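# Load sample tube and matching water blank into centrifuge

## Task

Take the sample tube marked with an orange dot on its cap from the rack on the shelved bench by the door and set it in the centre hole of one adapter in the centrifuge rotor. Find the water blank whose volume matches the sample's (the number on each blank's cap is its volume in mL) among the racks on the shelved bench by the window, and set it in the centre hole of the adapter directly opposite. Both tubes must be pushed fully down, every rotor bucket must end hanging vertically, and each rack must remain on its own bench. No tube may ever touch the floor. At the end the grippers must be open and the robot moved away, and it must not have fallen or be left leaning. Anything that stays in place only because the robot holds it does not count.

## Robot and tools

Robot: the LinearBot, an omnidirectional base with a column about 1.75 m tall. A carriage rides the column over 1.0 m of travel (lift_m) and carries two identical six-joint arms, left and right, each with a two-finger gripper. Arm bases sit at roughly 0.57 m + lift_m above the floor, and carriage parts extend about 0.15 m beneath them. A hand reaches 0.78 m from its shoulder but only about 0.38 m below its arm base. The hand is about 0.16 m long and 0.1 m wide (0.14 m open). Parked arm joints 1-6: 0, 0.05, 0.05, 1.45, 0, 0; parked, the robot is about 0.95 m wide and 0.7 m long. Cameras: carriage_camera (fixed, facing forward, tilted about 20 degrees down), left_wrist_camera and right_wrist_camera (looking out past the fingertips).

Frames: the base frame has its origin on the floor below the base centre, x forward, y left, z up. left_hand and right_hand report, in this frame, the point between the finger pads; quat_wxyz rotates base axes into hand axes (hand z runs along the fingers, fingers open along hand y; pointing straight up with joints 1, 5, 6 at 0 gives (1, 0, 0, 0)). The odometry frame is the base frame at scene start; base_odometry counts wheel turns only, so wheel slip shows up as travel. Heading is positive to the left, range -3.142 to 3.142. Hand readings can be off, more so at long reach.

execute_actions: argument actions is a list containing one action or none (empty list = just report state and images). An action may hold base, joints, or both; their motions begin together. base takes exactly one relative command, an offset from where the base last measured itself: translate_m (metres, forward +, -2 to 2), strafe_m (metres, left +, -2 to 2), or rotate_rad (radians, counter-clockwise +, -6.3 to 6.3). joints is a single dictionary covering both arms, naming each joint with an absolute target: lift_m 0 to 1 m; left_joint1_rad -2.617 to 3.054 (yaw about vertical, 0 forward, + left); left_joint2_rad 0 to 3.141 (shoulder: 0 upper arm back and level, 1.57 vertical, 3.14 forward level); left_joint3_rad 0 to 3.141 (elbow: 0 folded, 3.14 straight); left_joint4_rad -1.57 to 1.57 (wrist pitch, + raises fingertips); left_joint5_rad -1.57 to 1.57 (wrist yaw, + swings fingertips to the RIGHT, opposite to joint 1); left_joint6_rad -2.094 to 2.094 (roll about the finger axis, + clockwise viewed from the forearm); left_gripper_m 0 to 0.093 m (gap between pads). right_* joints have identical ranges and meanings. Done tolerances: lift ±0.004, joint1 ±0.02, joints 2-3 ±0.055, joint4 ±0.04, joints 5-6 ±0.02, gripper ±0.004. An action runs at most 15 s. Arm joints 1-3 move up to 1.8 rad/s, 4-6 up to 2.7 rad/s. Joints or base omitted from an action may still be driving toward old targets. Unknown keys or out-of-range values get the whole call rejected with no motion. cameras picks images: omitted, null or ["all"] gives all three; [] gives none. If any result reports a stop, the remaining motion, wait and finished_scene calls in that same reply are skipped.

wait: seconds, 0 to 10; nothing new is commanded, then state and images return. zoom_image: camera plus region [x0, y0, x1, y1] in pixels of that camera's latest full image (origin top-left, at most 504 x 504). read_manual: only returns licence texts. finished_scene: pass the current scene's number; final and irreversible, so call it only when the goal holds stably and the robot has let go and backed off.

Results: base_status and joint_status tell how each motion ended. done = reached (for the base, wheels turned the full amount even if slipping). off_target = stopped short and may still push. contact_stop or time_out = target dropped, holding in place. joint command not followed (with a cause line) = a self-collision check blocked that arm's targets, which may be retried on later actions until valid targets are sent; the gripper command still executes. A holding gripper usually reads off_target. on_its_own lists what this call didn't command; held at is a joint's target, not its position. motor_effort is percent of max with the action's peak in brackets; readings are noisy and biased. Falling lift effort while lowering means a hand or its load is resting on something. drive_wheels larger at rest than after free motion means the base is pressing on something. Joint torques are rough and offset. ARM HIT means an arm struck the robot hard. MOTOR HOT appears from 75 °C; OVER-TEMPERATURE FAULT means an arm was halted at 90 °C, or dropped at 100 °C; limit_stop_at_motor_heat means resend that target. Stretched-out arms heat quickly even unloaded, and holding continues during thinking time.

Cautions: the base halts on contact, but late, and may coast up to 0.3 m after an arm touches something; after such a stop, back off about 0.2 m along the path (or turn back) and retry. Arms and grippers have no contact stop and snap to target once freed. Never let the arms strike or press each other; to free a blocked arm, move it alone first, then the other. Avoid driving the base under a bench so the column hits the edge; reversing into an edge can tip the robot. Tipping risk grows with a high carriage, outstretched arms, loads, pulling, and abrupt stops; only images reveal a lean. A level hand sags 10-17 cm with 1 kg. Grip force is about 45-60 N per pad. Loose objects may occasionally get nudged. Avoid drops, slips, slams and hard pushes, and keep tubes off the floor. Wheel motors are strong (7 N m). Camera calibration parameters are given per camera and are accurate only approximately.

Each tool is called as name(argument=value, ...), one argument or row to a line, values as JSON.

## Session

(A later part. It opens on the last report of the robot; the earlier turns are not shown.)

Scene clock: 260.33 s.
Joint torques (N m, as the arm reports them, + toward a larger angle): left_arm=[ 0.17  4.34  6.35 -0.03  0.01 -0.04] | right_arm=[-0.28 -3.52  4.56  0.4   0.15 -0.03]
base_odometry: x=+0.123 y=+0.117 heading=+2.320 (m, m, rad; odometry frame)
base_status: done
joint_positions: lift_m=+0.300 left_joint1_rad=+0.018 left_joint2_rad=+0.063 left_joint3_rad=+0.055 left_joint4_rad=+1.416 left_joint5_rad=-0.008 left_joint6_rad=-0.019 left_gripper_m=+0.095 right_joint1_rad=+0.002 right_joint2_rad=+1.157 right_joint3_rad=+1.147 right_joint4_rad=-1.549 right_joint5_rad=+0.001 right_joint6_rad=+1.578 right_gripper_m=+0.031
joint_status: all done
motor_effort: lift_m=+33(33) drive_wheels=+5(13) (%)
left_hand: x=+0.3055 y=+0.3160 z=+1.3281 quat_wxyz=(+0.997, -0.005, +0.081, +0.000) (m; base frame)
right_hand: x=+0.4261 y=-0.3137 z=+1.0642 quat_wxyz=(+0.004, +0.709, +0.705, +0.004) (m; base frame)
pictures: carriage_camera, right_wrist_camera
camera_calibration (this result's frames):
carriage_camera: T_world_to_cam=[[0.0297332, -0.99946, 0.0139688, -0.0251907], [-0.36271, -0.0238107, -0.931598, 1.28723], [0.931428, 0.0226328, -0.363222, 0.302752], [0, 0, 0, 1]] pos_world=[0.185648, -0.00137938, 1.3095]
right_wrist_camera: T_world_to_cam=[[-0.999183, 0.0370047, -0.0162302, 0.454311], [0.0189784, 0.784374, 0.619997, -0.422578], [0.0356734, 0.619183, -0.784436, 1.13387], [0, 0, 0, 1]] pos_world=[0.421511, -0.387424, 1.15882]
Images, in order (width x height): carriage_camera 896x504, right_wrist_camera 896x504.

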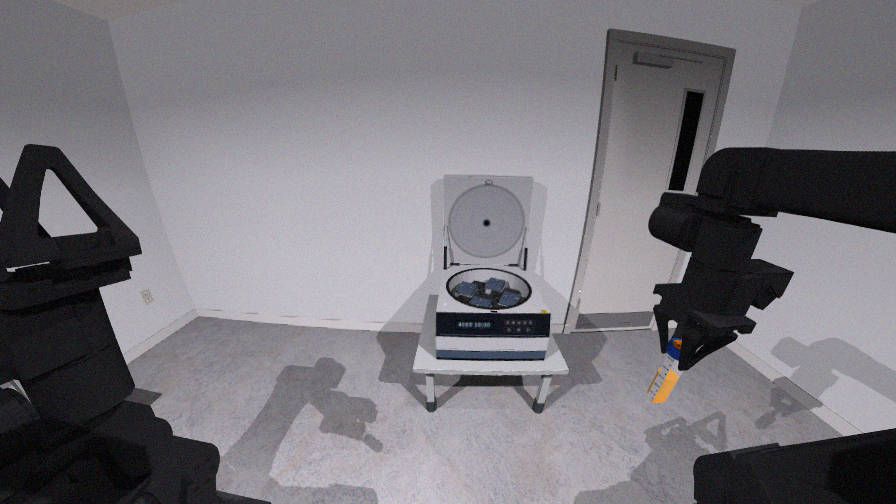

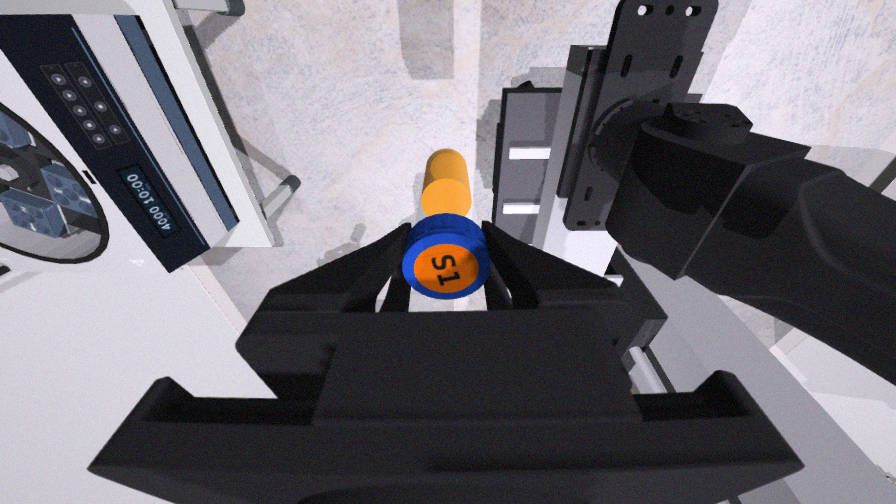

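execute_actions(
  actions=[
    {"base": {"translate_m": 0.68}},
  ],
  cameras=["right_wrist_camera", "carriage_camera"],
)

Scene clock: 272.80 s.
Joint torques (N m, as the arm reports them, + toward a larger angle): left_arm=[ 0.18  4.41  6.34 -0.04  0.   -0.03] | right_arm=[-0.38 -3.36  4.56  0.43  0.12 -0.02]
base_odometry: x=-0.340 y=+0.614 heading=+2.321 (m, m, rad; odometry frame)
base_status: done
joint_positions: lift_m=+0.300 left_joint1_rad=+0.018 left_joint2_rad=+0.063 left_joint3_rad=+0.055 left_joint4_rad=+1.416 left_joint5_rad=-0.008 left_joint6_rad=-0.019 left_gripper_m=+0.095 right_joint1_rad=+0.002 right_joint2_rad=+1.157 right_joint3_rad=+1.147 right_joint4_rad=-1.549 right_joint5_rad=+0.001 right_joint6_rad=+1.578 right_gripper_m=+0.031
joint_status: not commanded
motor_effort: lift_m=+33(33) drive_wheels=+8(22) (%)
left_hand: x=+0.3054 y=+0.3160 z=+1.3281 quat_wxyz=(+0.997, -0.005, +0.081, +0.000) (m; base frame)
right_hand: x=+0.4261 y=-0.3137 z=+1.0642 quat_wxyz=(+0.004, +0.709, +0.705, +0.004) (m; base frame)
pictures: carriage_camera, right_wrist_camera
camera_calibration (this result's frames):
carriage_camera: T_world_to_cam=[[0.0297332, -0.99946, 0.0139688, -0.0251907], [-0.36271, -0.0238107, -0.931598, 1.28723], [0.931428, 0.0226328, -0.363222, 0.302752], [0, 0, 0, 1]] pos_world=[0.185648, -0.00137938, 1.3095]
right_wrist_camera: T_world_to_cam=[[-0.999183, 0.0370047, -0.0162302, 0.454311], [0.0189784, 0.784374, 0.619997, -0.422578], [0.0356734, 0.619183, -0.784436, 1.13387], [0, 0, 0, 1]] pos_world=[0.421511, -0.387424, 1.15882]
Images, in order (width x height): carriage_camera 896x504, right_wrist_camera 896x504.

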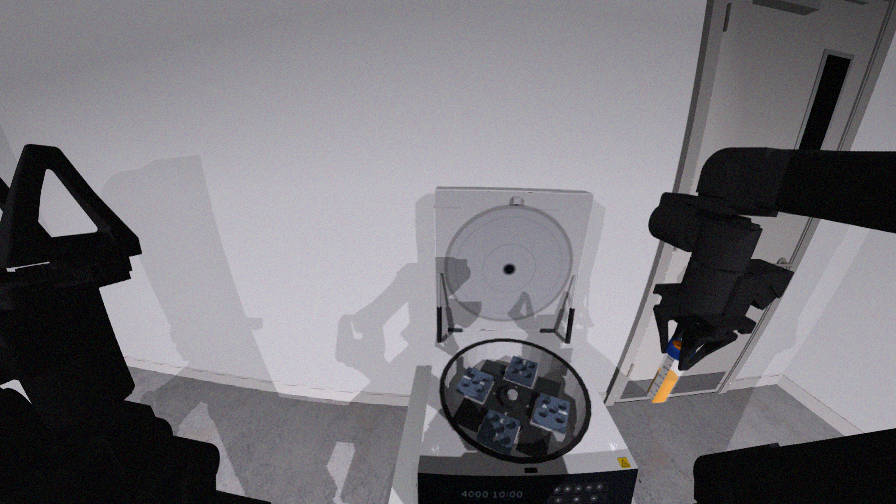

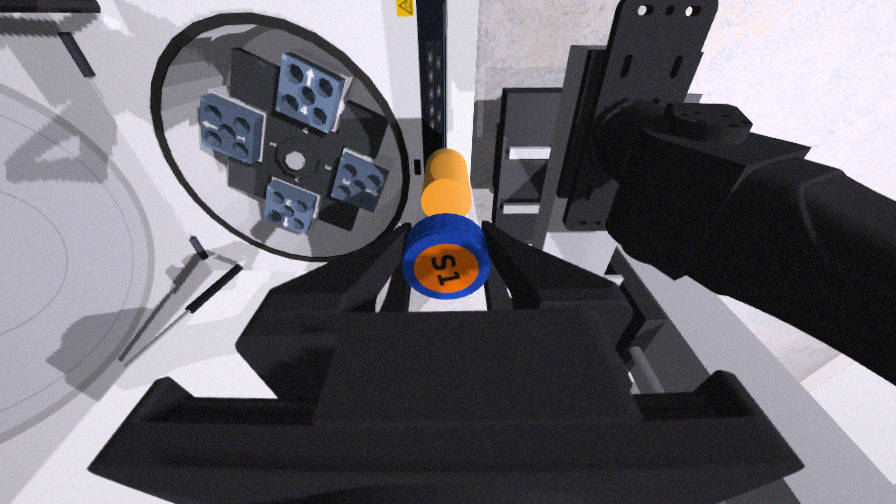

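zoom_image(
  camera="right_wrist_camera",
  region=[140, 0, 420, 270],
)

zoom_image(
  camera="carriage_camera",
  region=[430, 330, 600, 470],
)

Region (140, 0, 420, 270) of right_wrist_camera's 896x504 image, scaled by 1.800, with more detail than that image has; it fills the top 486 rows of this view, and the rest is white.

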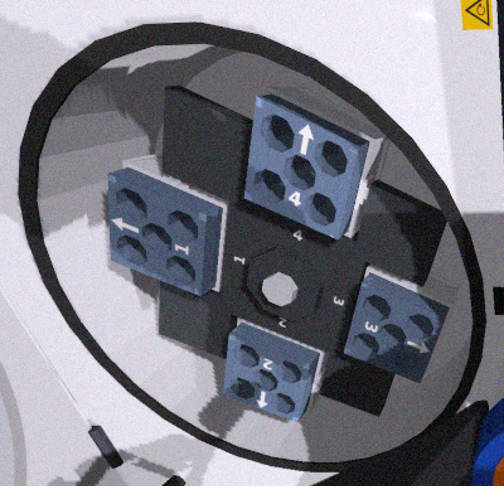

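Region (430, 330, 600, 470) of carriage_camera's 896x504 image, scaled by 2.965, with more detail than that image has; it fills the top 415 rows of this view, and the rest is white.

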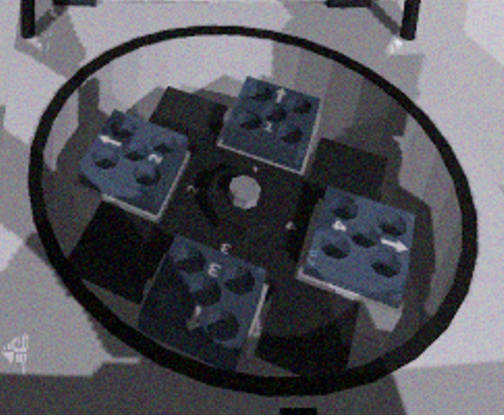

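execute_actions(
  actions=[
    {"base": {"translate_m": 0.04}, "joints": {"right_joint1_rad": -0.008, "right_joint2_rad": 2.095, "right_joint3_rad": 1.315, "right_joint4_rad": -0.80}},
  ],
  cameras=["right_wrist_camera", "carriage_camera"],
)

Scene clock: 320.57 s.
Joint torques (N m, as the arm reports them, + toward a larger angle): left_arm=[ 0.2   4.37  6.24 -0.04  0.01 -0.03] | right_arm=[ -0.73 -12.74   4.92   0.45   0.11  -0.04]
base_odometry: x=-0.368 y=+0.643 heading=+2.322 (m, m, rad; odometry frame)
base_status: done
joint_positions: lift_m=+0.300 left_joint1_rad=+0.018 left_joint2_rad=+0.063 left_joint3_rad=+0.055 left_joint4_rad=+1.417 left_joint5_rad=-0.008 left_joint6_rad=-0.019 left_gripper_m=+0.095 right_joint1_rad=-0.001 right_joint2_rad=+2.086 right_joint3_rad=+1.317 right_joint4_rad=-0.806 right_joint5_rad=+0.001 right_joint6_rad=+1.577 right_gripper_m=+0.031
joint_status: all done
motor_effort: lift_m=+33(33) drive_wheels=-4(11) (%)
left_hand: x=+0.3051 y=+0.3160 z=+1.3281 quat_wxyz=(+0.997, -0.005, +0.081, +0.000) (m; base frame)
right_hand: x=+0.6303 y=-0.3145 z=+0.8672 quat_wxyz=(-0.001, +0.710, +0.704, -0.002) (m; base frame)
pictures: carriage_camera, right_wrist_camera
camera_calibration (this result's frames):
carriage_camera: T_world_to_cam=[[0.0297332, -0.99946, 0.0139688, -0.0251907], [-0.36271, -0.0238107, -0.931598, 1.28723], [0.931428, 0.0226328, -0.363222, 0.302752], [0, 0, 0, 1]] pos_world=[0.185648, -0.00137938, 1.3095]
right_wrist_camera: T_world_to_cam=[[-0.999213, 0.0396728, 0.000541723, 0.641514], [0.0314763, 0.784313, 0.619566, -0.311216], [0.024155, 0.619095, -0.784945, 0.980255], [0, 0, 0, 1]] pos_world=[0.627127, -0.388231, 0.961917]
Images, in order (width x height): carriage_camera 896x504, right_wrist_camera 896x504.

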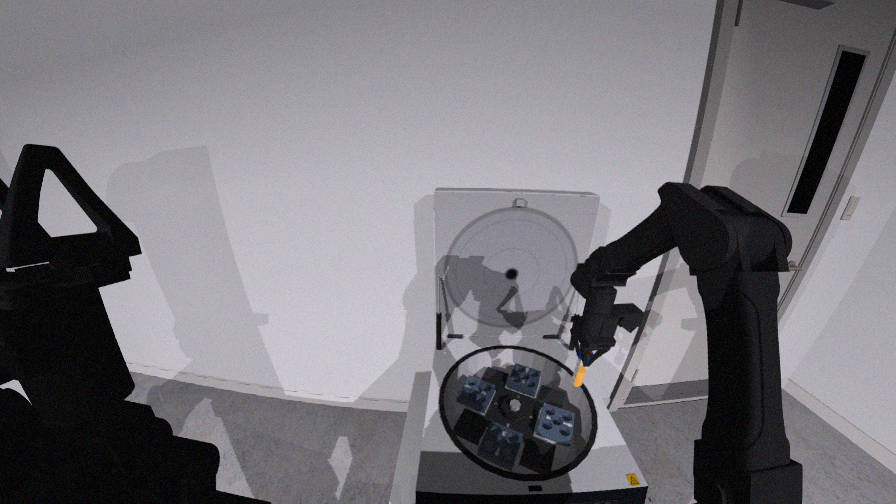

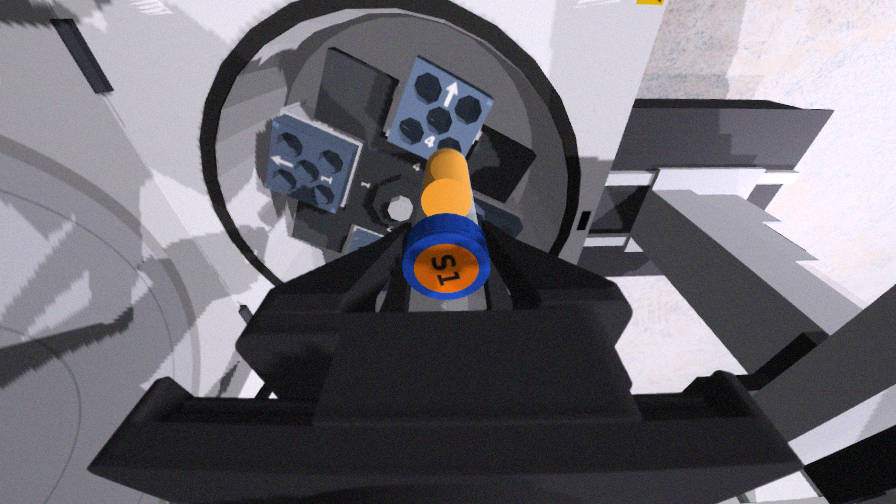

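execute_actions(
  actions=[
    {"base": {"translate_m": 0.007}, "joints": {"lift_m": 0.18}},
  ],
  cameras=["right_wrist_camera", "carriage_camera"],
)

Scene clock: 325.47 s.
Joint torques (N m, as the arm reports them, + toward a larger angle): left_arm=[ 0.18  4.29  6.33 -0.02  0.01 -0.04] | right_arm=[ -0.64 -13.12   5.01   0.41   0.11  -0.04]
base_odometry: x=-0.373 y=+0.648 heading=+2.322 (m, m, rad; odometry frame)
base_status: done
joint_positions: lift_m=+0.180 left_joint1_rad=+0.018 left_joint2_rad=+0.063 left_joint3_rad=+0.055 left_joint4_rad=+1.417 left_joint5_rad=-0.008 left_joint6_rad=-0.019 left_gripper_m=+0.095 right_joint1_rad=-0.002 right_joint2_rad=+2.090 right_joint3_rad=+1.317 right_joint4_rad=-0.802 right_joint5_rad=+0.001 right_joint6_rad=+1.577 right_gripper_m=+0.031
joint_status: all done
motor_effort: lift_m=+32(34) drive_wheels=+6(22) (%)
left_hand: x=+0.3051 y=+0.3160 z=+1.2081 quat_wxyz=(+0.997, -0.005, +0.081, +0.000) (m; base frame)
right_hand: x=+0.6309 y=-0.3149 z=+0.7457 quat_wxyz=(-0.001, +0.710, +0.704, -0.002) (m; base frame)
pictures: carriage_camera, right_wrist_camera
camera_calibration (this result's frames):
carriage_camera: T_world_to_cam=[[0.0297332, -0.99946, 0.0139688, -0.023514], [-0.36271, -0.0238107, -0.931598, 1.17541], [0.931428, 0.0226328, -0.363222, 0.259154], [0, 0, 0, 1]] pos_world=[0.185648, -0.00137938, 1.18947]
right_wrist_camera: T_world_to_cam=[[-0.999167, 0.0408163, 0.000160529, 0.642731], [0.0321376, 0.784277, 0.619577, -0.236066], [0.025163, 0.619066, -0.784936, 0.884486], [0, 0, 0, 1]] pos_world=[0.627526, -0.388648, 0.840423]
Images, in order (width x height): carriage_camera 896x504, right_wrist_camera 896x504.

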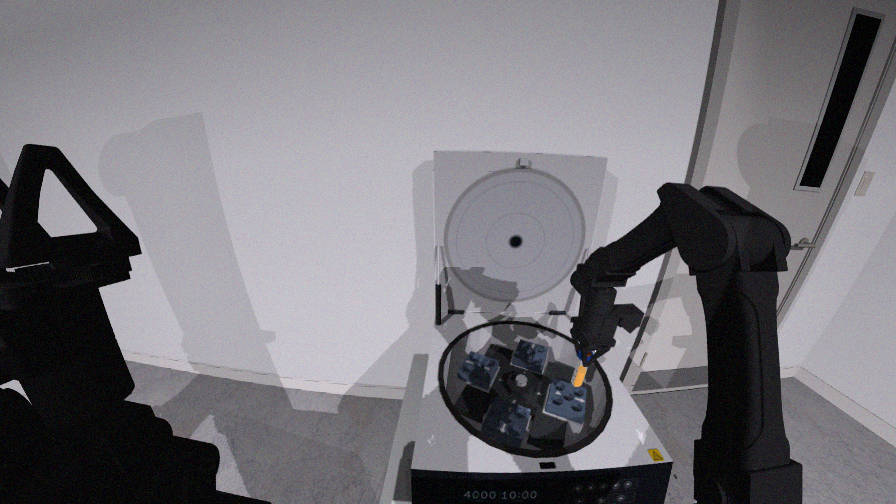

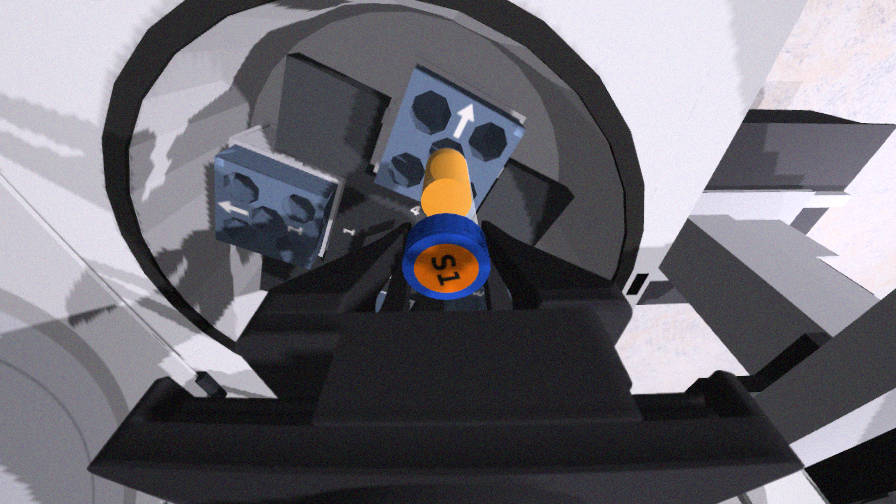

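zoom_image(
  camera="right_wrist_camera",
  region=[360, 55, 540, 235],
)

Region (360, 55, 540, 235) of right_wrist_camera's 896x504 image, scaled by 2.800, with more detail than that image has.

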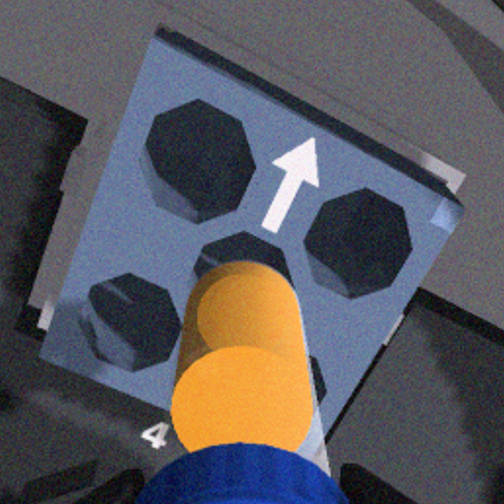

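execute_actions(
  actions=[
    {"base": {"strafe_m": 0.005}, "joints": {"lift_m": 0.155}},
  ],
  cameras=["right_wrist_camera", "carriage_camera"],
)

zoom_image(
  camera="right_wrist_camera",
  region=[360, 55, 540, 235],
)

zoom_image(
  camera="carriage_camera",
  region=[530, 340, 620, 430],
)

Scene clock: 339.70 s.
Joint torques (N m, as the arm reports them, + toward a larger angle): left_arm=[ 0.12  4.29  6.27 -0.04  0.02 -0.04] | right_arm=[ -0.35 -13.4    5.12   0.39   0.11  -0.01]
base_odometry: x=-0.376 y=+0.645 heading=+2.322 (m, m, rad; odometry frame)
base_status: done
joint_positions: lift_m=+0.155 left_joint1_rad=+0.018 left_joint2_rad=+0.063 left_joint3_rad=+0.055 left_joint4_rad=+1.418 left_joint5_rad=-0.008 left_joint6_rad=-0.019 left_gripper_m=+0.095 right_joint1_rad=-0.005 right_joint2_rad=+2.091 right_joint3_rad=+1.317 right_joint4_rad=-0.800 right_joint5_rad=+0.001 right_joint6_rad=+1.577 right_gripper_m=+0.031
joint_status: all done
motor_effort: lift_m=+33(34) drive_wheels=+7(13) (%)
left_hand: x=+0.3050 y=+0.3160 z=+1.1831 quat_wxyz=(+0.997, -0.005, +0.080, +0.000) (m; base frame)
right_hand: x=+0.6310 y=-0.3158 z=+0.7203 quat_wxyz=(-0.001, +0.711, +0.703, -0.002) (m; base frame)
pictures: carriage_camera, right_wrist_camera
camera_calibration (this result's frames):
carriage_camera: T_world_to_cam=[[0.0297332, -0.99946, 0.0139688, -0.0231651], [-0.36271, -0.0238107, -0.931598, 1.15214], [0.931428, 0.0226328, -0.363222, 0.250082], [0, 0, 0, 1]] pos_world=[0.185648, -0.00137938, 1.16449]
right_wrist_camera: T_world_to_cam=[[-0.999071, 0.0431031, 0.000160529, 0.643543], [0.0339326, 0.784202, 0.619577, -0.220844], [0.0265798, 0.619007, -0.784936, 0.864172], [0, 0, 0, 1]] pos_world=[0.627469, -0.389481, 0.815046]
Images, in order (width x height): carriage_camera 896x504, right_wrist_camera 896x504.

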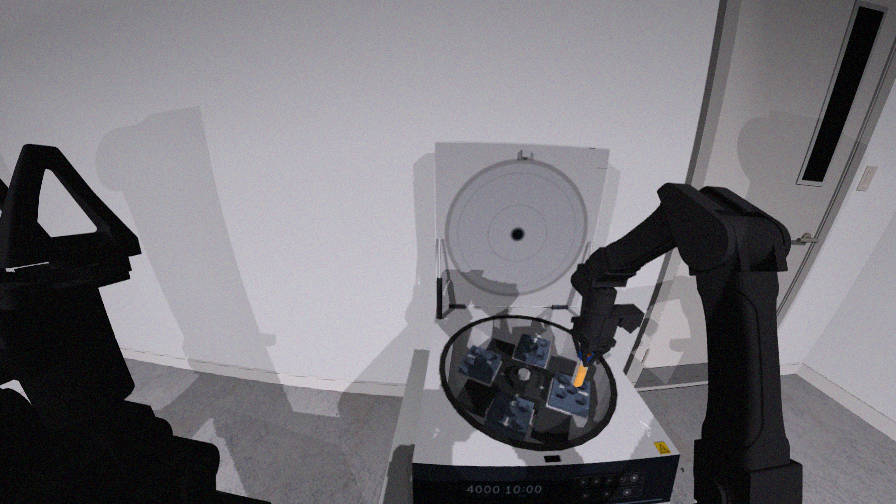

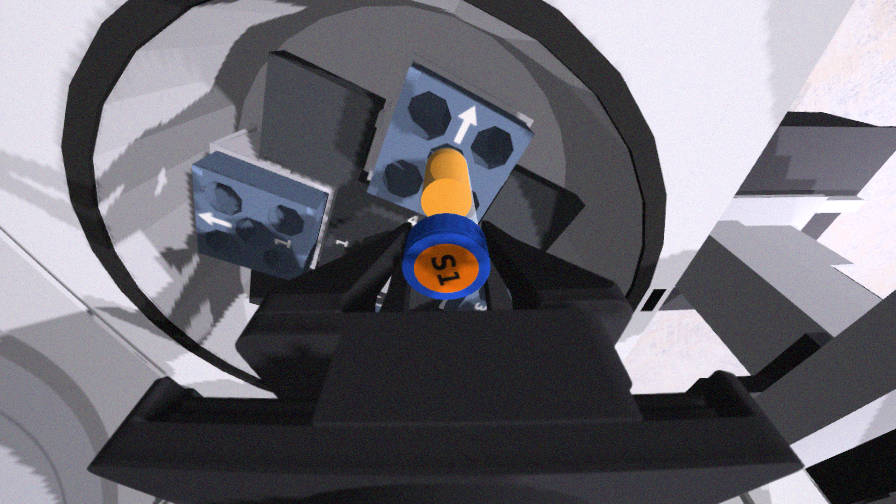

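Region (360, 55, 540, 235) of right_wrist_camera's 896x504 image, scaled by 2.800, with more detail than that image has.

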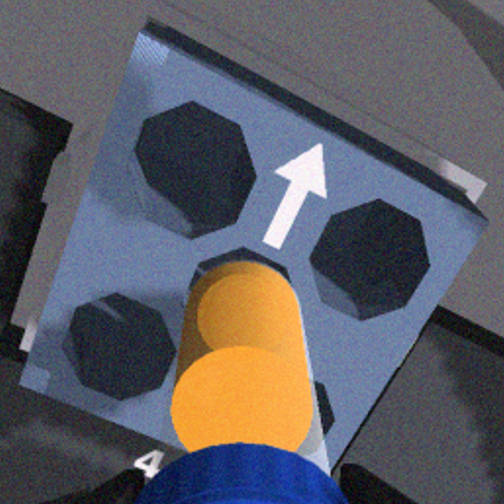

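Region (530, 340, 620, 430) of carriage_camera's 896x504 image, scaled by 5.600, with more detail than that image has.

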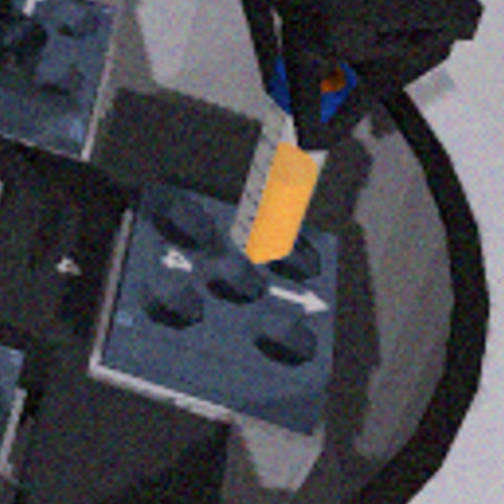

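execute_actions(
  actions=[
    {"base": {"strafe_m": 0.005}},
  ],
  cameras=[],
)

execute_actions(
  actions=[
    {"joints": {"lift_m": 0.14}},
  ],
  cameras=["right_wrist_camera", "carriage_camera"],
)

zoom_image(
  camera="right_wrist_camera",
  region=[360, 55, 540, 235],
)

zoom_image(
  camera="carriage_camera",
  region=[530, 340, 620, 430],
)

Scene clock: 353.70 s.
Joint torques (N m, as the arm reports them, + toward a larger angle): left_arm=[ 0.14  4.38  6.33 -0.04  0.01 -0.02] | right_arm=[ -0.16 -13.28   4.91   0.39   0.14  -0.03]
base_odometry: x=-0.380 y=+0.642 heading=+2.321 (m, m, rad; odometry frame)
base_status: done
joint_positions: lift_m=+0.155 left_joint1_rad=+0.018 left_joint2_rad=+0.063 left_joint3_rad=+0.055 left_joint4_rad=+1.418 left_joint5_rad=-0.008 left_joint6_rad=-0.019 left_gripper_m=+0.095 right_joint1_rad=-0.007 right_joint2_rad=+2.091 right_joint3_rad=+1.317 right_joint4_rad=-0.800 right_joint5_rad=+0.001 right_joint6_rad=+1.577 right_gripper_m=+0.031
joint_status: not commanded
motor_effort: lift_m=+33(33) drive_wheels=+4(15) (%)
left_hand: x=+0.3050 y=+0.3160 z=+1.1831 quat_wxyz=(+0.997, -0.005, +0.080, +0.000) (m; base frame)
right_hand: x=+0.6310 y=-0.3167 z=+0.7203 quat_wxyz=(-0.001, +0.712, +0.702, -0.002) (m; base frame)
pictures: none
No camera images: the call's "cameras" was empty. Leave "cameras" out to get every camera's image.

Scene clock: 354.23 s.
Joint torques (N m, as the arm reports them, + toward a larger angle): left_arm=[ 0.18  4.18  6.46 -0.04  0.02 -0.03] | right_arm=[ -0.05 -13.36   5.08   0.39   0.11  -0.03]
base_odometry: x=-0.380 y=+0.642 heading=+2.321 (m, m, rad; odometry frame)
base_status: not commanded
joint_positions: lift_m=+0.140 left_joint1_rad=+0.018 left_joint2_rad=+0.063 left_joint3_rad=+0.055 left_joint4_rad=+1.418 left_joint5_rad=-0.008 left_joint6_rad=-0.019 left_gripper_m=+0.095 right_joint1_rad=-0.007 right_joint2_rad=+2.093 right_joint3_rad=+1.317 right_joint4_rad=-0.800 right_joint5_rad=+0.001 right_joint6_rad=+1.577 right_gripper_m=+0.031
joint_status: all done
motor_effort: lift_m=+34(32) drive_wheels=-4(9) (%)
left_hand: x=+0.3049 y=+0.3160 z=+1.1681 quat_wxyz=(+0.997, -0.005, +0.080, +0.000) (m; base frame)
right_hand: x=+0.6308 y=-0.3167 z=+0.7048 quat_wxyz=(-0.002, +0.712, +0.702, -0.002) (m; base frame)
pictures: carriage_camera, right_wrist_camera
camera_calibration (this result's frames):
carriage_camera: T_world_to_cam=[[0.0297332, -0.99946, 0.0139688, -0.0229554], [-0.36271, -0.0238107, -0.931598, 1.13815], [0.931428, 0.0226328, -0.363222, 0.244629], [0, 0, 0, 1]] pos_world=[0.185648, -0.00137938, 1.14948]
right_wrist_camera: T_world_to_cam=[[-0.998951, 0.0457708, 0.00130411, 0.643417], [0.0367355, 0.784103, 0.619542, -0.212217], [0.0273344, 0.61894, -0.784962, 0.852105], [0, 0, 0, 1]] pos_world=[0.627246, -0.390452, 0.799509]
Images, in order (width x height): carriage_camera 896x504, right_wrist_camera 896x504.

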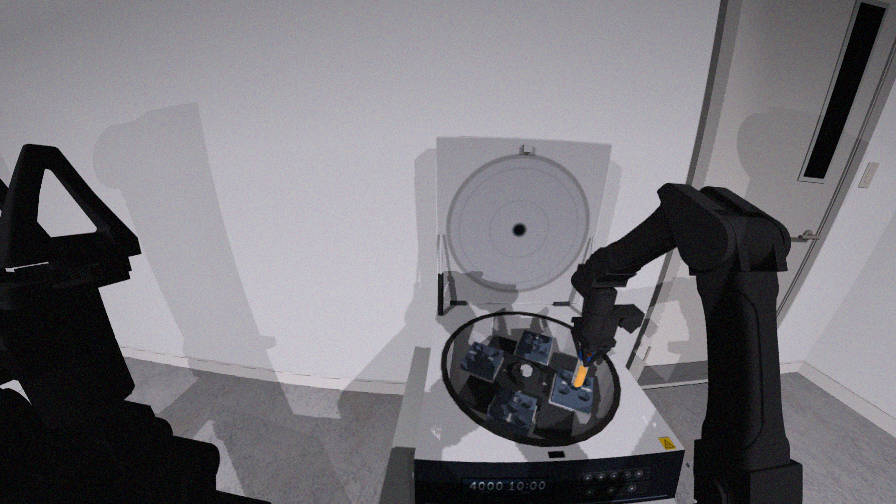

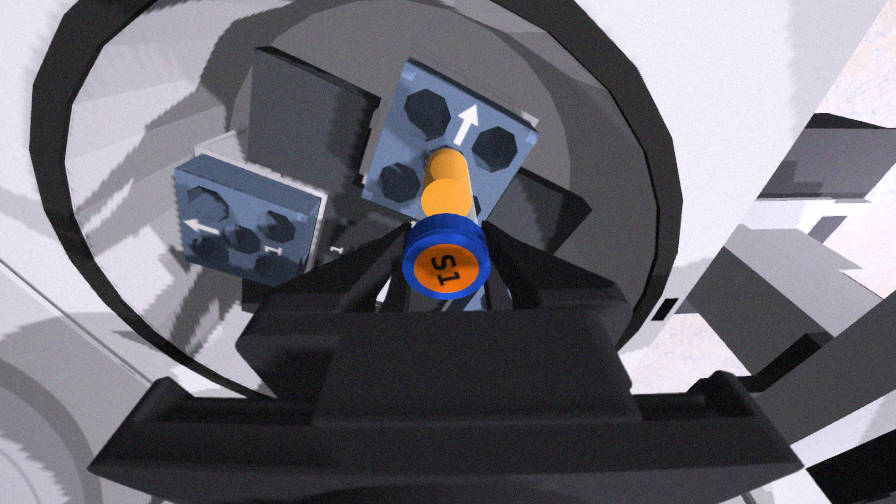

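Region (360, 55, 540, 235) of right_wrist_camera's 896x504 image, scaled by 2.800, with more detail than that image has.

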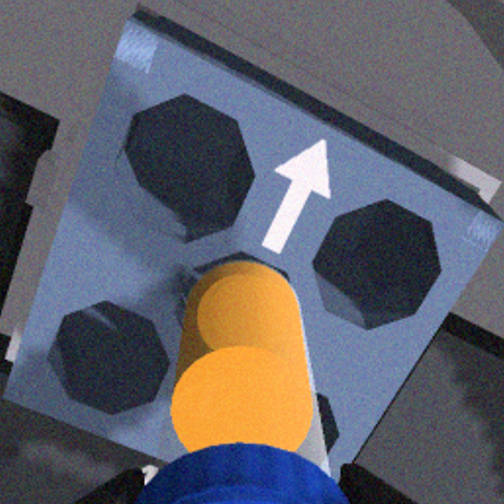

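Region (530, 340, 620, 430) of carriage_camera's 896x504 image, scaled by 5.600, with more detail than that image has.

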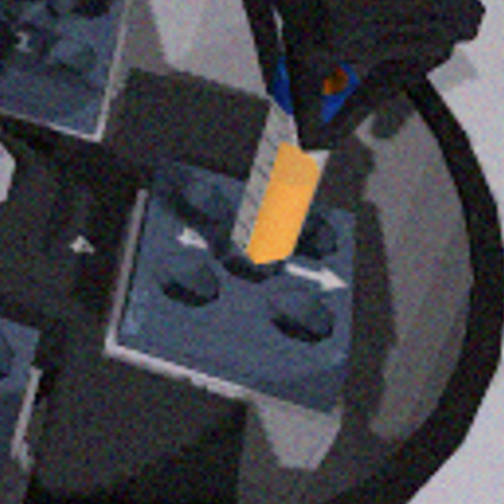

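execute_actions(
  actions=[
    {"joints": {"lift_m": 0.125}},
  ],
  cameras=["right_wrist_camera", "carriage_camera"],
)

zoom_image(
  camera="right_wrist_camera",
  region=[360, 55, 540, 235],
)

zoom_image(
  camera="carriage_camera",
  region=[530, 340, 620, 430],
)

Scene clock: 360.87 s.
Joint torques (N m, as the arm reports them, + toward a larger angle): left_arm=[ 0.17  4.38  6.33 -0.05  0.01 -0.02] | right_arm=[ -0.11 -13.37   5.14   0.37   0.13  -0.03]
base_odometry: x=-0.380 y=+0.642 heading=+2.321 (m, m, rad; odometry frame)
base_status: not commanded
joint_positions: lift_m=+0.125 left_joint1_rad=+0.018 left_joint2_rad=+0.063 left_joint3_rad=+0.055 left_joint4_rad=+1.418 left_joint5_rad=-0.008 left_joint6_rad=-0.019 left_gripper_m=+0.095 right_joint1_rad=-0.007 right_joint2_rad=+2.092 right_joint3_rad=+1.317 right_joint4_rad=-0.800 right_joint5_rad=-0.003 right_joint6_rad=+1.577 right_gripper_m=+0.031
joint_status: all done
motor_effort: lift_m=+33(34) drive_wheels=-1(9) (%)
left_hand: x=+0.3049 y=+0.3160 z=+1.1532 quat_wxyz=(+0.997, -0.005, +0.080, +0.000) (m; base frame)
right_hand: x=+0.6311 y=-0.3162 z=+0.6902 quat_wxyz=(-0.002, +0.712, +0.702, +0.000) (m; base frame)
pictures: carriage_camera, right_wrist_camera
camera_calibration (this result's frames):
carriage_camera: T_world_to_cam=[[0.0297332, -0.99946, 0.0139688, -0.0227461], [-0.36271, -0.0238107, -0.931598, 1.1242], [0.931428, 0.0226328, -0.363222, 0.239188], [0, 0, 0, 1]] pos_world=[0.185648, -0.00137938, 1.1345]
right_wrist_camera: T_world_to_cam=[[-0.998951, 0.0457851, -0.0000888182, 0.64464], [0.0357852, 0.781978, 0.622278, -0.205614], [0.0285605, 0.621622, -0.782796, 0.838866], [0, 0, 0, 1]] pos_world=[0.627363, -0.390187, 0.784667]
Images, in order (width x height): carriage_camera 896x504, right_wrist_camera 896x504.

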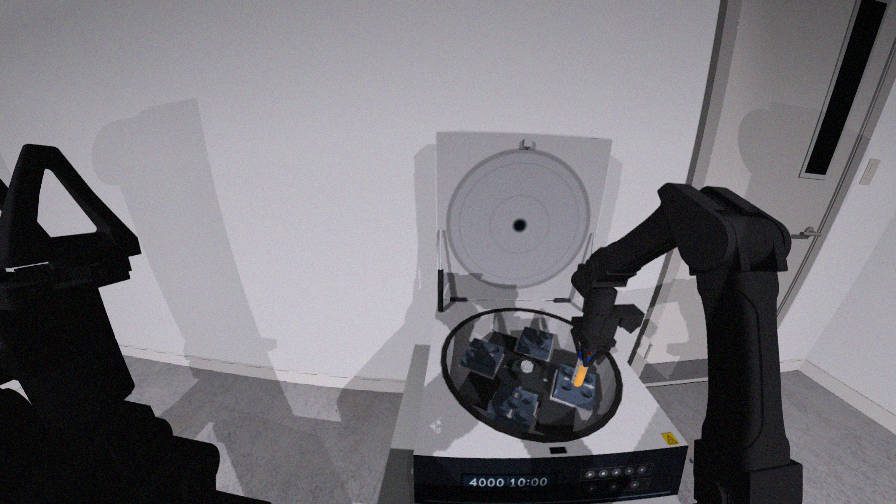

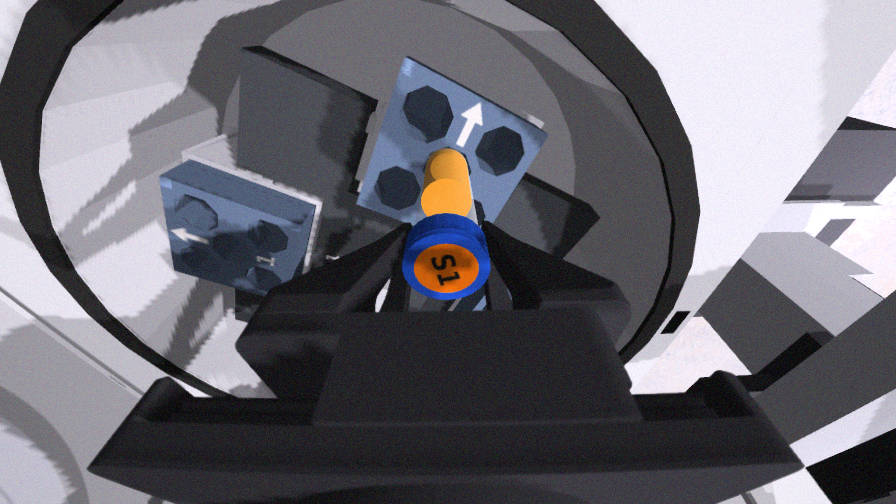

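Region (360, 55, 540, 235) of right_wrist_camera's 896x504 image, scaled by 2.800, with more detail than that image has.

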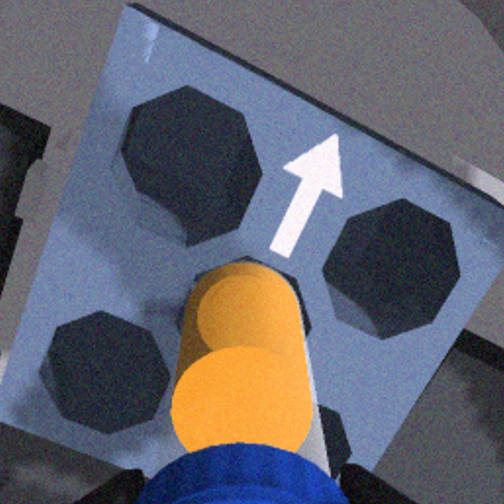

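Region (530, 340, 620, 430) of carriage_camera's 896x504 image, scaled by 5.600, with more detail than that image has.

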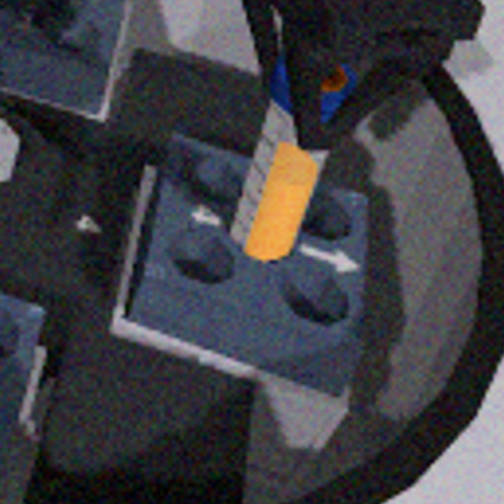

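execute_actions(
  actions=[
    {"base": {"strafe_m": 0.0035}},
  ],
  cameras=[],
)

execute_actions(
  actions=[
    {"joints": {"lift_m": 0.105}},
  ],
  cameras=["right_wrist_camera", "carriage_camera"],
)

zoom_image(
  camera="carriage_camera",
  region=[530, 340, 620, 430],
)

Scene clock: 367.73 s.
Joint torques (N m, as the arm reports them, + toward a larger angle): left_arm=[ 0.16  4.22  6.39 -0.09  0.02 -0.04] | right_arm=[ -0.07 -13.35   4.99   0.38   0.16  -0.04]
base_odometry: x=-0.382 y=+0.640 heading=+2.321 (m, m, rad; odometry frame)
base_status: done
joint_positions: lift_m=+0.125 left_joint1_rad=+0.018 left_joint2_rad=+0.063 left_joint3_rad=+0.055 left_joint4_rad=+1.418 left_joint5_rad=-0.008 left_joint6_rad=-0.019 left_gripper_m=+0.095 right_joint1_rad=-0.008 right_joint2_rad=+2.092 right_joint3_rad=+1.317 right_joint4_rad=-0.800 right_joint5_rad=-0.002 right_joint6_rad=+1.577 right_gripper_m=+0.031
joint_status: not commanded
motor_effort: lift_m=+33(33) drive_wheels=+9(14) (%)
left_hand: x=+0.3049 y=+0.3160 z=+1.1532 quat_wxyz=(+0.997, -0.005, +0.080, +0.000) (m; base frame)
right_hand: x=+0.6311 y=-0.3165 z=+0.6902 quat_wxyz=(-0.002, +0.712, +0.702, -0.001) (m; base frame)
pictures: none
No camera images: the call's "cameras" was empty. Leave "cameras" out to get every camera's image.

Scene clock: 368.40 s.
Joint torques (N m, as the arm reports them, + toward a larger angle): left_arm=[ 0.19  4.38  6.35 -0.07  0.03 -0.04] | right_arm=[ -0.1  -13.39   5.07   0.36   0.13  -0.05]
base_odometry: x=-0.382 y=+0.640 heading=+2.321 (m, m, rad; odometry frame)
base_status: not commanded
joint_positions: lift_m=+0.105 left_joint1_rad=+0.018 left_joint2_rad=+0.063 left_joint3_rad=+0.055 left_joint4_rad=+1.418 left_joint5_rad=-0.008 left_joint6_rad=-0.019 left_gripper_m=+0.095 right_joint1_rad=-0.008 right_joint2_rad=+2.092 right_joint3_rad=+1.317 right_joint4_rad=-0.799 right_joint5_rad=-0.002 right_joint6_rad=+1.577 right_gripper_m=+0.031
joint_status: all done
motor_effort: lift_m=+32(34) drive_wheels=+9(8) (%)
left_hand: x=+0.3049 y=+0.3160 z=+1.1331 quat_wxyz=(+0.997, -0.005, +0.080, +0.000) (m; base frame)
right_hand: x=+0.6311 y=-0.3165 z=+0.6701 quat_wxyz=(-0.002, +0.712, +0.702, -0.001) (m; base frame)
pictures: carriage_camera, right_wrist_camera
camera_calibration (this result's frames):
carriage_camera: T_world_to_cam=[[0.0297332, -0.99946, 0.0139688, -0.0224665], [-0.36271, -0.0238107, -0.931598, 1.10555], [0.931428, 0.0226328, -0.363222, 0.231917], [0, 0, 0, 1]] pos_world=[0.185648, -0.00137938, 1.11448]
right_wrist_camera: T_world_to_cam=[[-0.998916, 0.0465457, -0.00010347, 0.644918], [0.0363825, 0.782188, 0.62198, -0.192915], [0.0290314, 0.621302, -0.783033, 0.823066], [0, 0, 0, 1]] pos_world=[0.627343, -0.390495, 0.764545]
Images, in order (width x height): carriage_camera 896x504, right_wrist_camera 896x504.

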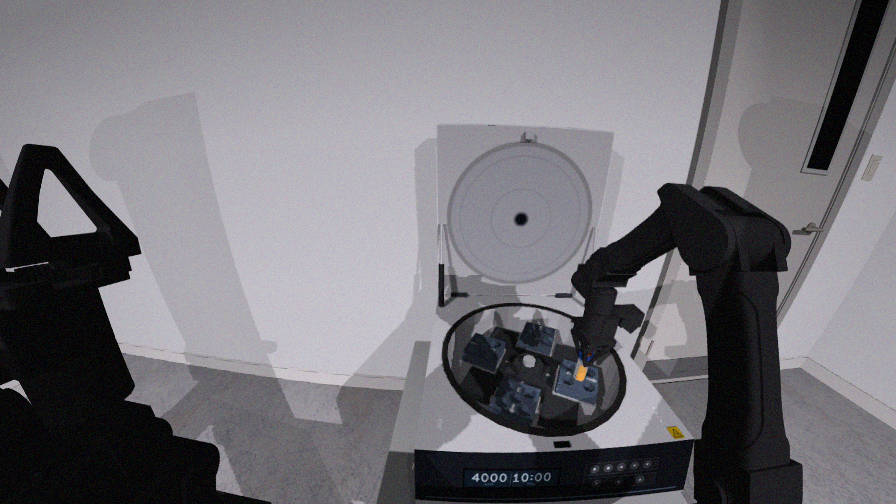

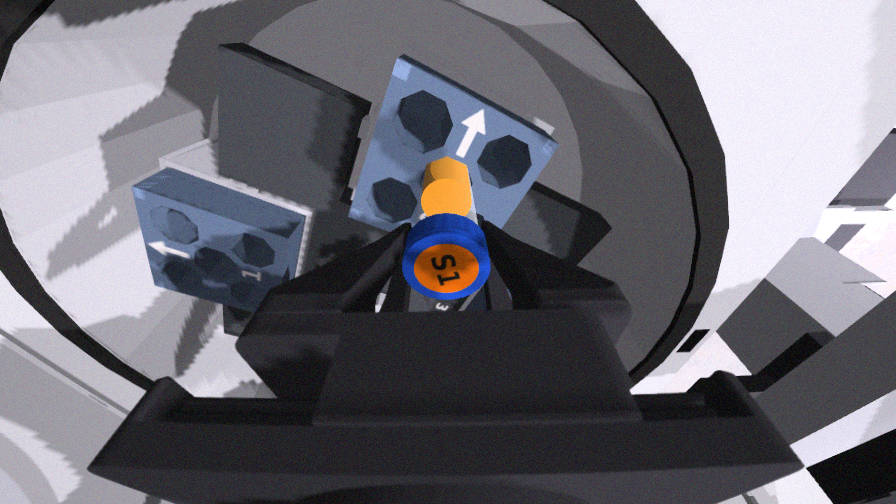

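Region (530, 340, 620, 430) of carriage_camera's 896x504 image, scaled by 5.600, with more detail than that image has.

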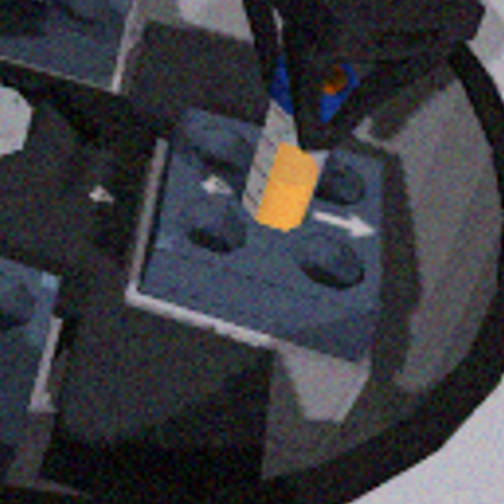

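execute_actions(
  actions=[
    {"joints": {"lift_m": 0.075}},
  ],
  cameras=["right_wrist_camera", "carriage_camera"],
)

zoom_image(
  camera="carriage_camera",
  region=[530, 330, 620, 420],
)

Scene clock: 371.53 s.
Joint torques (N m, as the arm reports them, + toward a larger angle): left_arm=[ 0.2   4.3   6.25 -0.06  0.01 -0.03] | right_arm=[ -0.08 -13.46   5.06   0.34   0.16  -0.03]
base_odometry: x=-0.382 y=+0.640 heading=+2.321 (m, m, rad; odometry frame)
base_status: not commanded
joint_positions: lift_m=+0.075 left_joint1_rad=+0.018 left_joint2_rad=+0.063 left_joint3_rad=+0.055 left_joint4_rad=+1.418 left_joint5_rad=-0.008 left_joint6_rad=-0.019 left_gripper_m=+0.095 right_joint1_rad=-0.008 right_joint2_rad=+2.093 right_joint3_rad=+1.317 right_joint4_rad=-0.799 right_joint5_rad=-0.002 right_joint6_rad=+1.577 right_gripper_m=+0.031
joint_status: all done
motor_effort: lift_m=+33(35) drive_wheels=+6(5) (%)
left_hand: x=+0.3049 y=+0.3160 z=+1.1032 quat_wxyz=(+0.997, -0.005, +0.080, +0.000) (m; base frame)
right_hand: x=+0.6312 y=-0.3165 z=+0.6398 quat_wxyz=(-0.002, +0.712, +0.702, -0.001) (m; base frame)
pictures: carriage_camera, right_wrist_camera
camera_calibration (this result's frames):
carriage_camera: T_world_to_cam=[[0.0297332, -0.99946, 0.0139688, -0.0220477], [-0.36271, -0.0238107, -0.931598, 1.07762], [0.931428, 0.0226328, -0.363222, 0.221027], [0, 0, 0, 1]] pos_world=[0.185648, -0.00137938, 1.0845]
right_wrist_camera: T_world_to_cam=[[-0.998916, 0.0465457, -0.00010347, 0.644991], [0.0363825, 0.782188, 0.62198, -0.174104], [0.0290314, 0.621302, -0.783033, 0.799379], [0, 0, 0, 1]] pos_world=[0.627419, -0.390495, 0.734296]
Images, in order (width x height): carriage_camera 896x504, right_wrist_camera 896x504.

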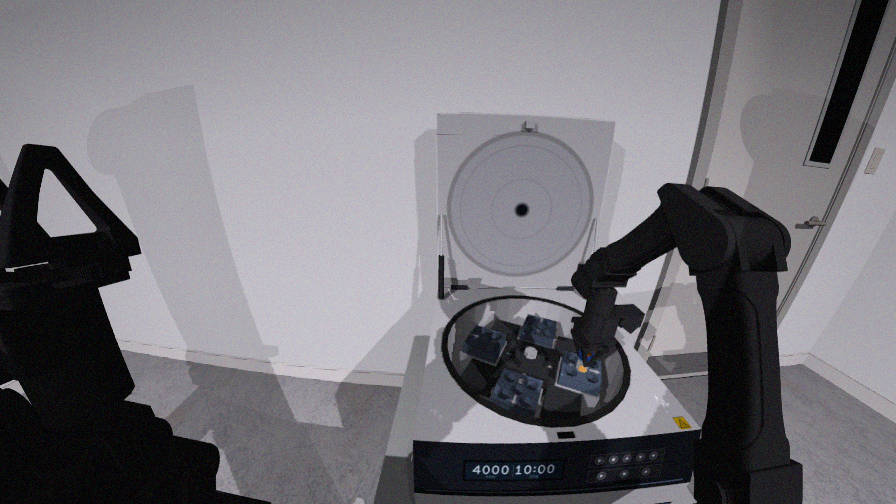

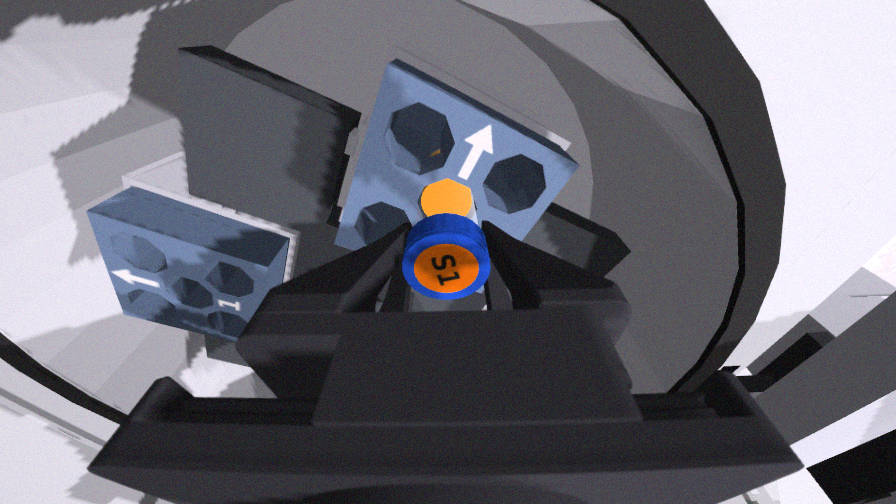

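Region (530, 330, 620, 420) of carriage_camera's 896x504 image, scaled by 5.600, with more detail than that image has.

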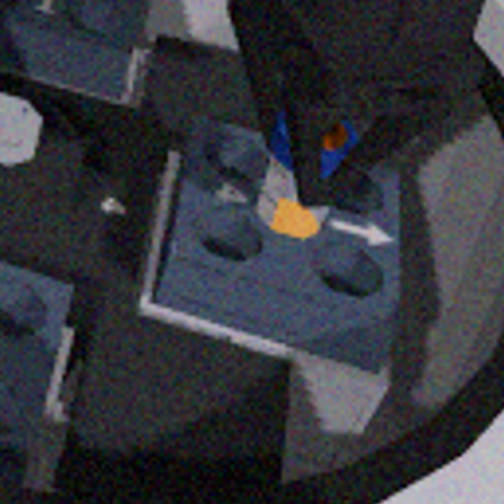

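execute_actions(
  actions=[
    {"joints": {"lift_m": 0.062}},
  ],
  cameras=["right_wrist_camera"],
)

Scene clock: 373.83 s.
Joint torques (N m, as the arm reports them, + toward a larger angle): left_arm=[ 0.2   4.37  6.31 -0.06  0.02 -0.03] | right_arm=[ -0.19 -13.44   5.05   0.38   0.13  -0.03]
base_odometry: x=-0.382 y=+0.640 heading=+2.321 (m, m, rad; odometry frame)
base_status: not commanded
joint_positions: lift_m=+0.062 left_joint1_rad=+0.018 left_joint2_rad=+0.063 left_joint3_rad=+0.055 left_joint4_rad=+1.418 left_joint5_rad=-0.008 left_joint6_rad=-0.019 left_gripper_m=+0.095 right_joint1_rad=-0.008 right_joint2_rad=+2.093 right_joint3_rad=+1.317 right_joint4_rad=-0.799 right_joint5_rad=-0.002 right_joint6_rad=+1.577 right_gripper_m=+0.031
joint_status: all done
motor_effort: lift_m=+34(34) drive_wheels=-3(5) (%)
left_hand: x=+0.3049 y=+0.3160 z=+1.0901 quat_wxyz=(+0.997, -0.005, +0.080, +0.000) (m; base frame)
right_hand: x=+0.6311 y=-0.3165 z=+0.6267 quat_wxyz=(-0.002, +0.712, +0.702, -0.001) (m; base frame)
pictures: right_wrist_camera
camera_calibration (this result's frames):
right_wrist_camera: T_world_to_cam=[[-0.998916, 0.0465457, 0.000277724, 0.644657], [0.0366198, 0.782186, 0.621968, -0.166115], [0.0287327, 0.621304, -0.783042, 0.789342], [0, 0, 0, 1]] pos_world=[0.627362, -0.390495, 0.721228]
Images, in order (width x height): right_wrist_camera 896x504.

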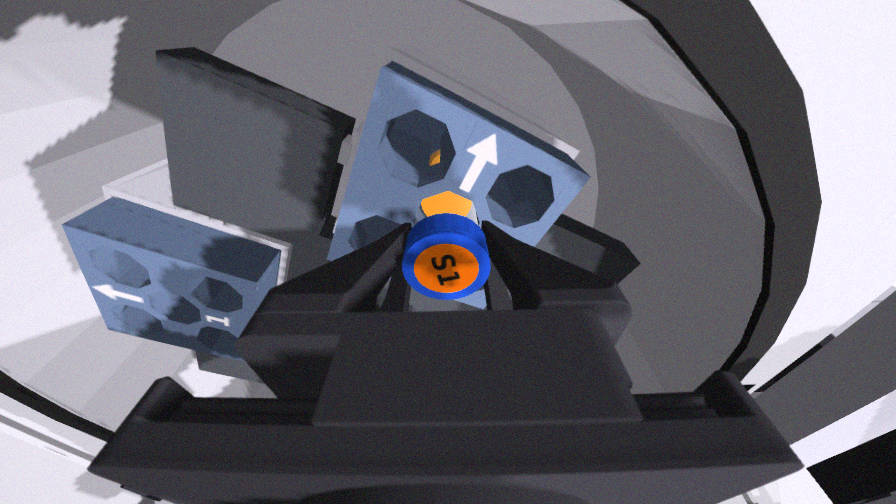

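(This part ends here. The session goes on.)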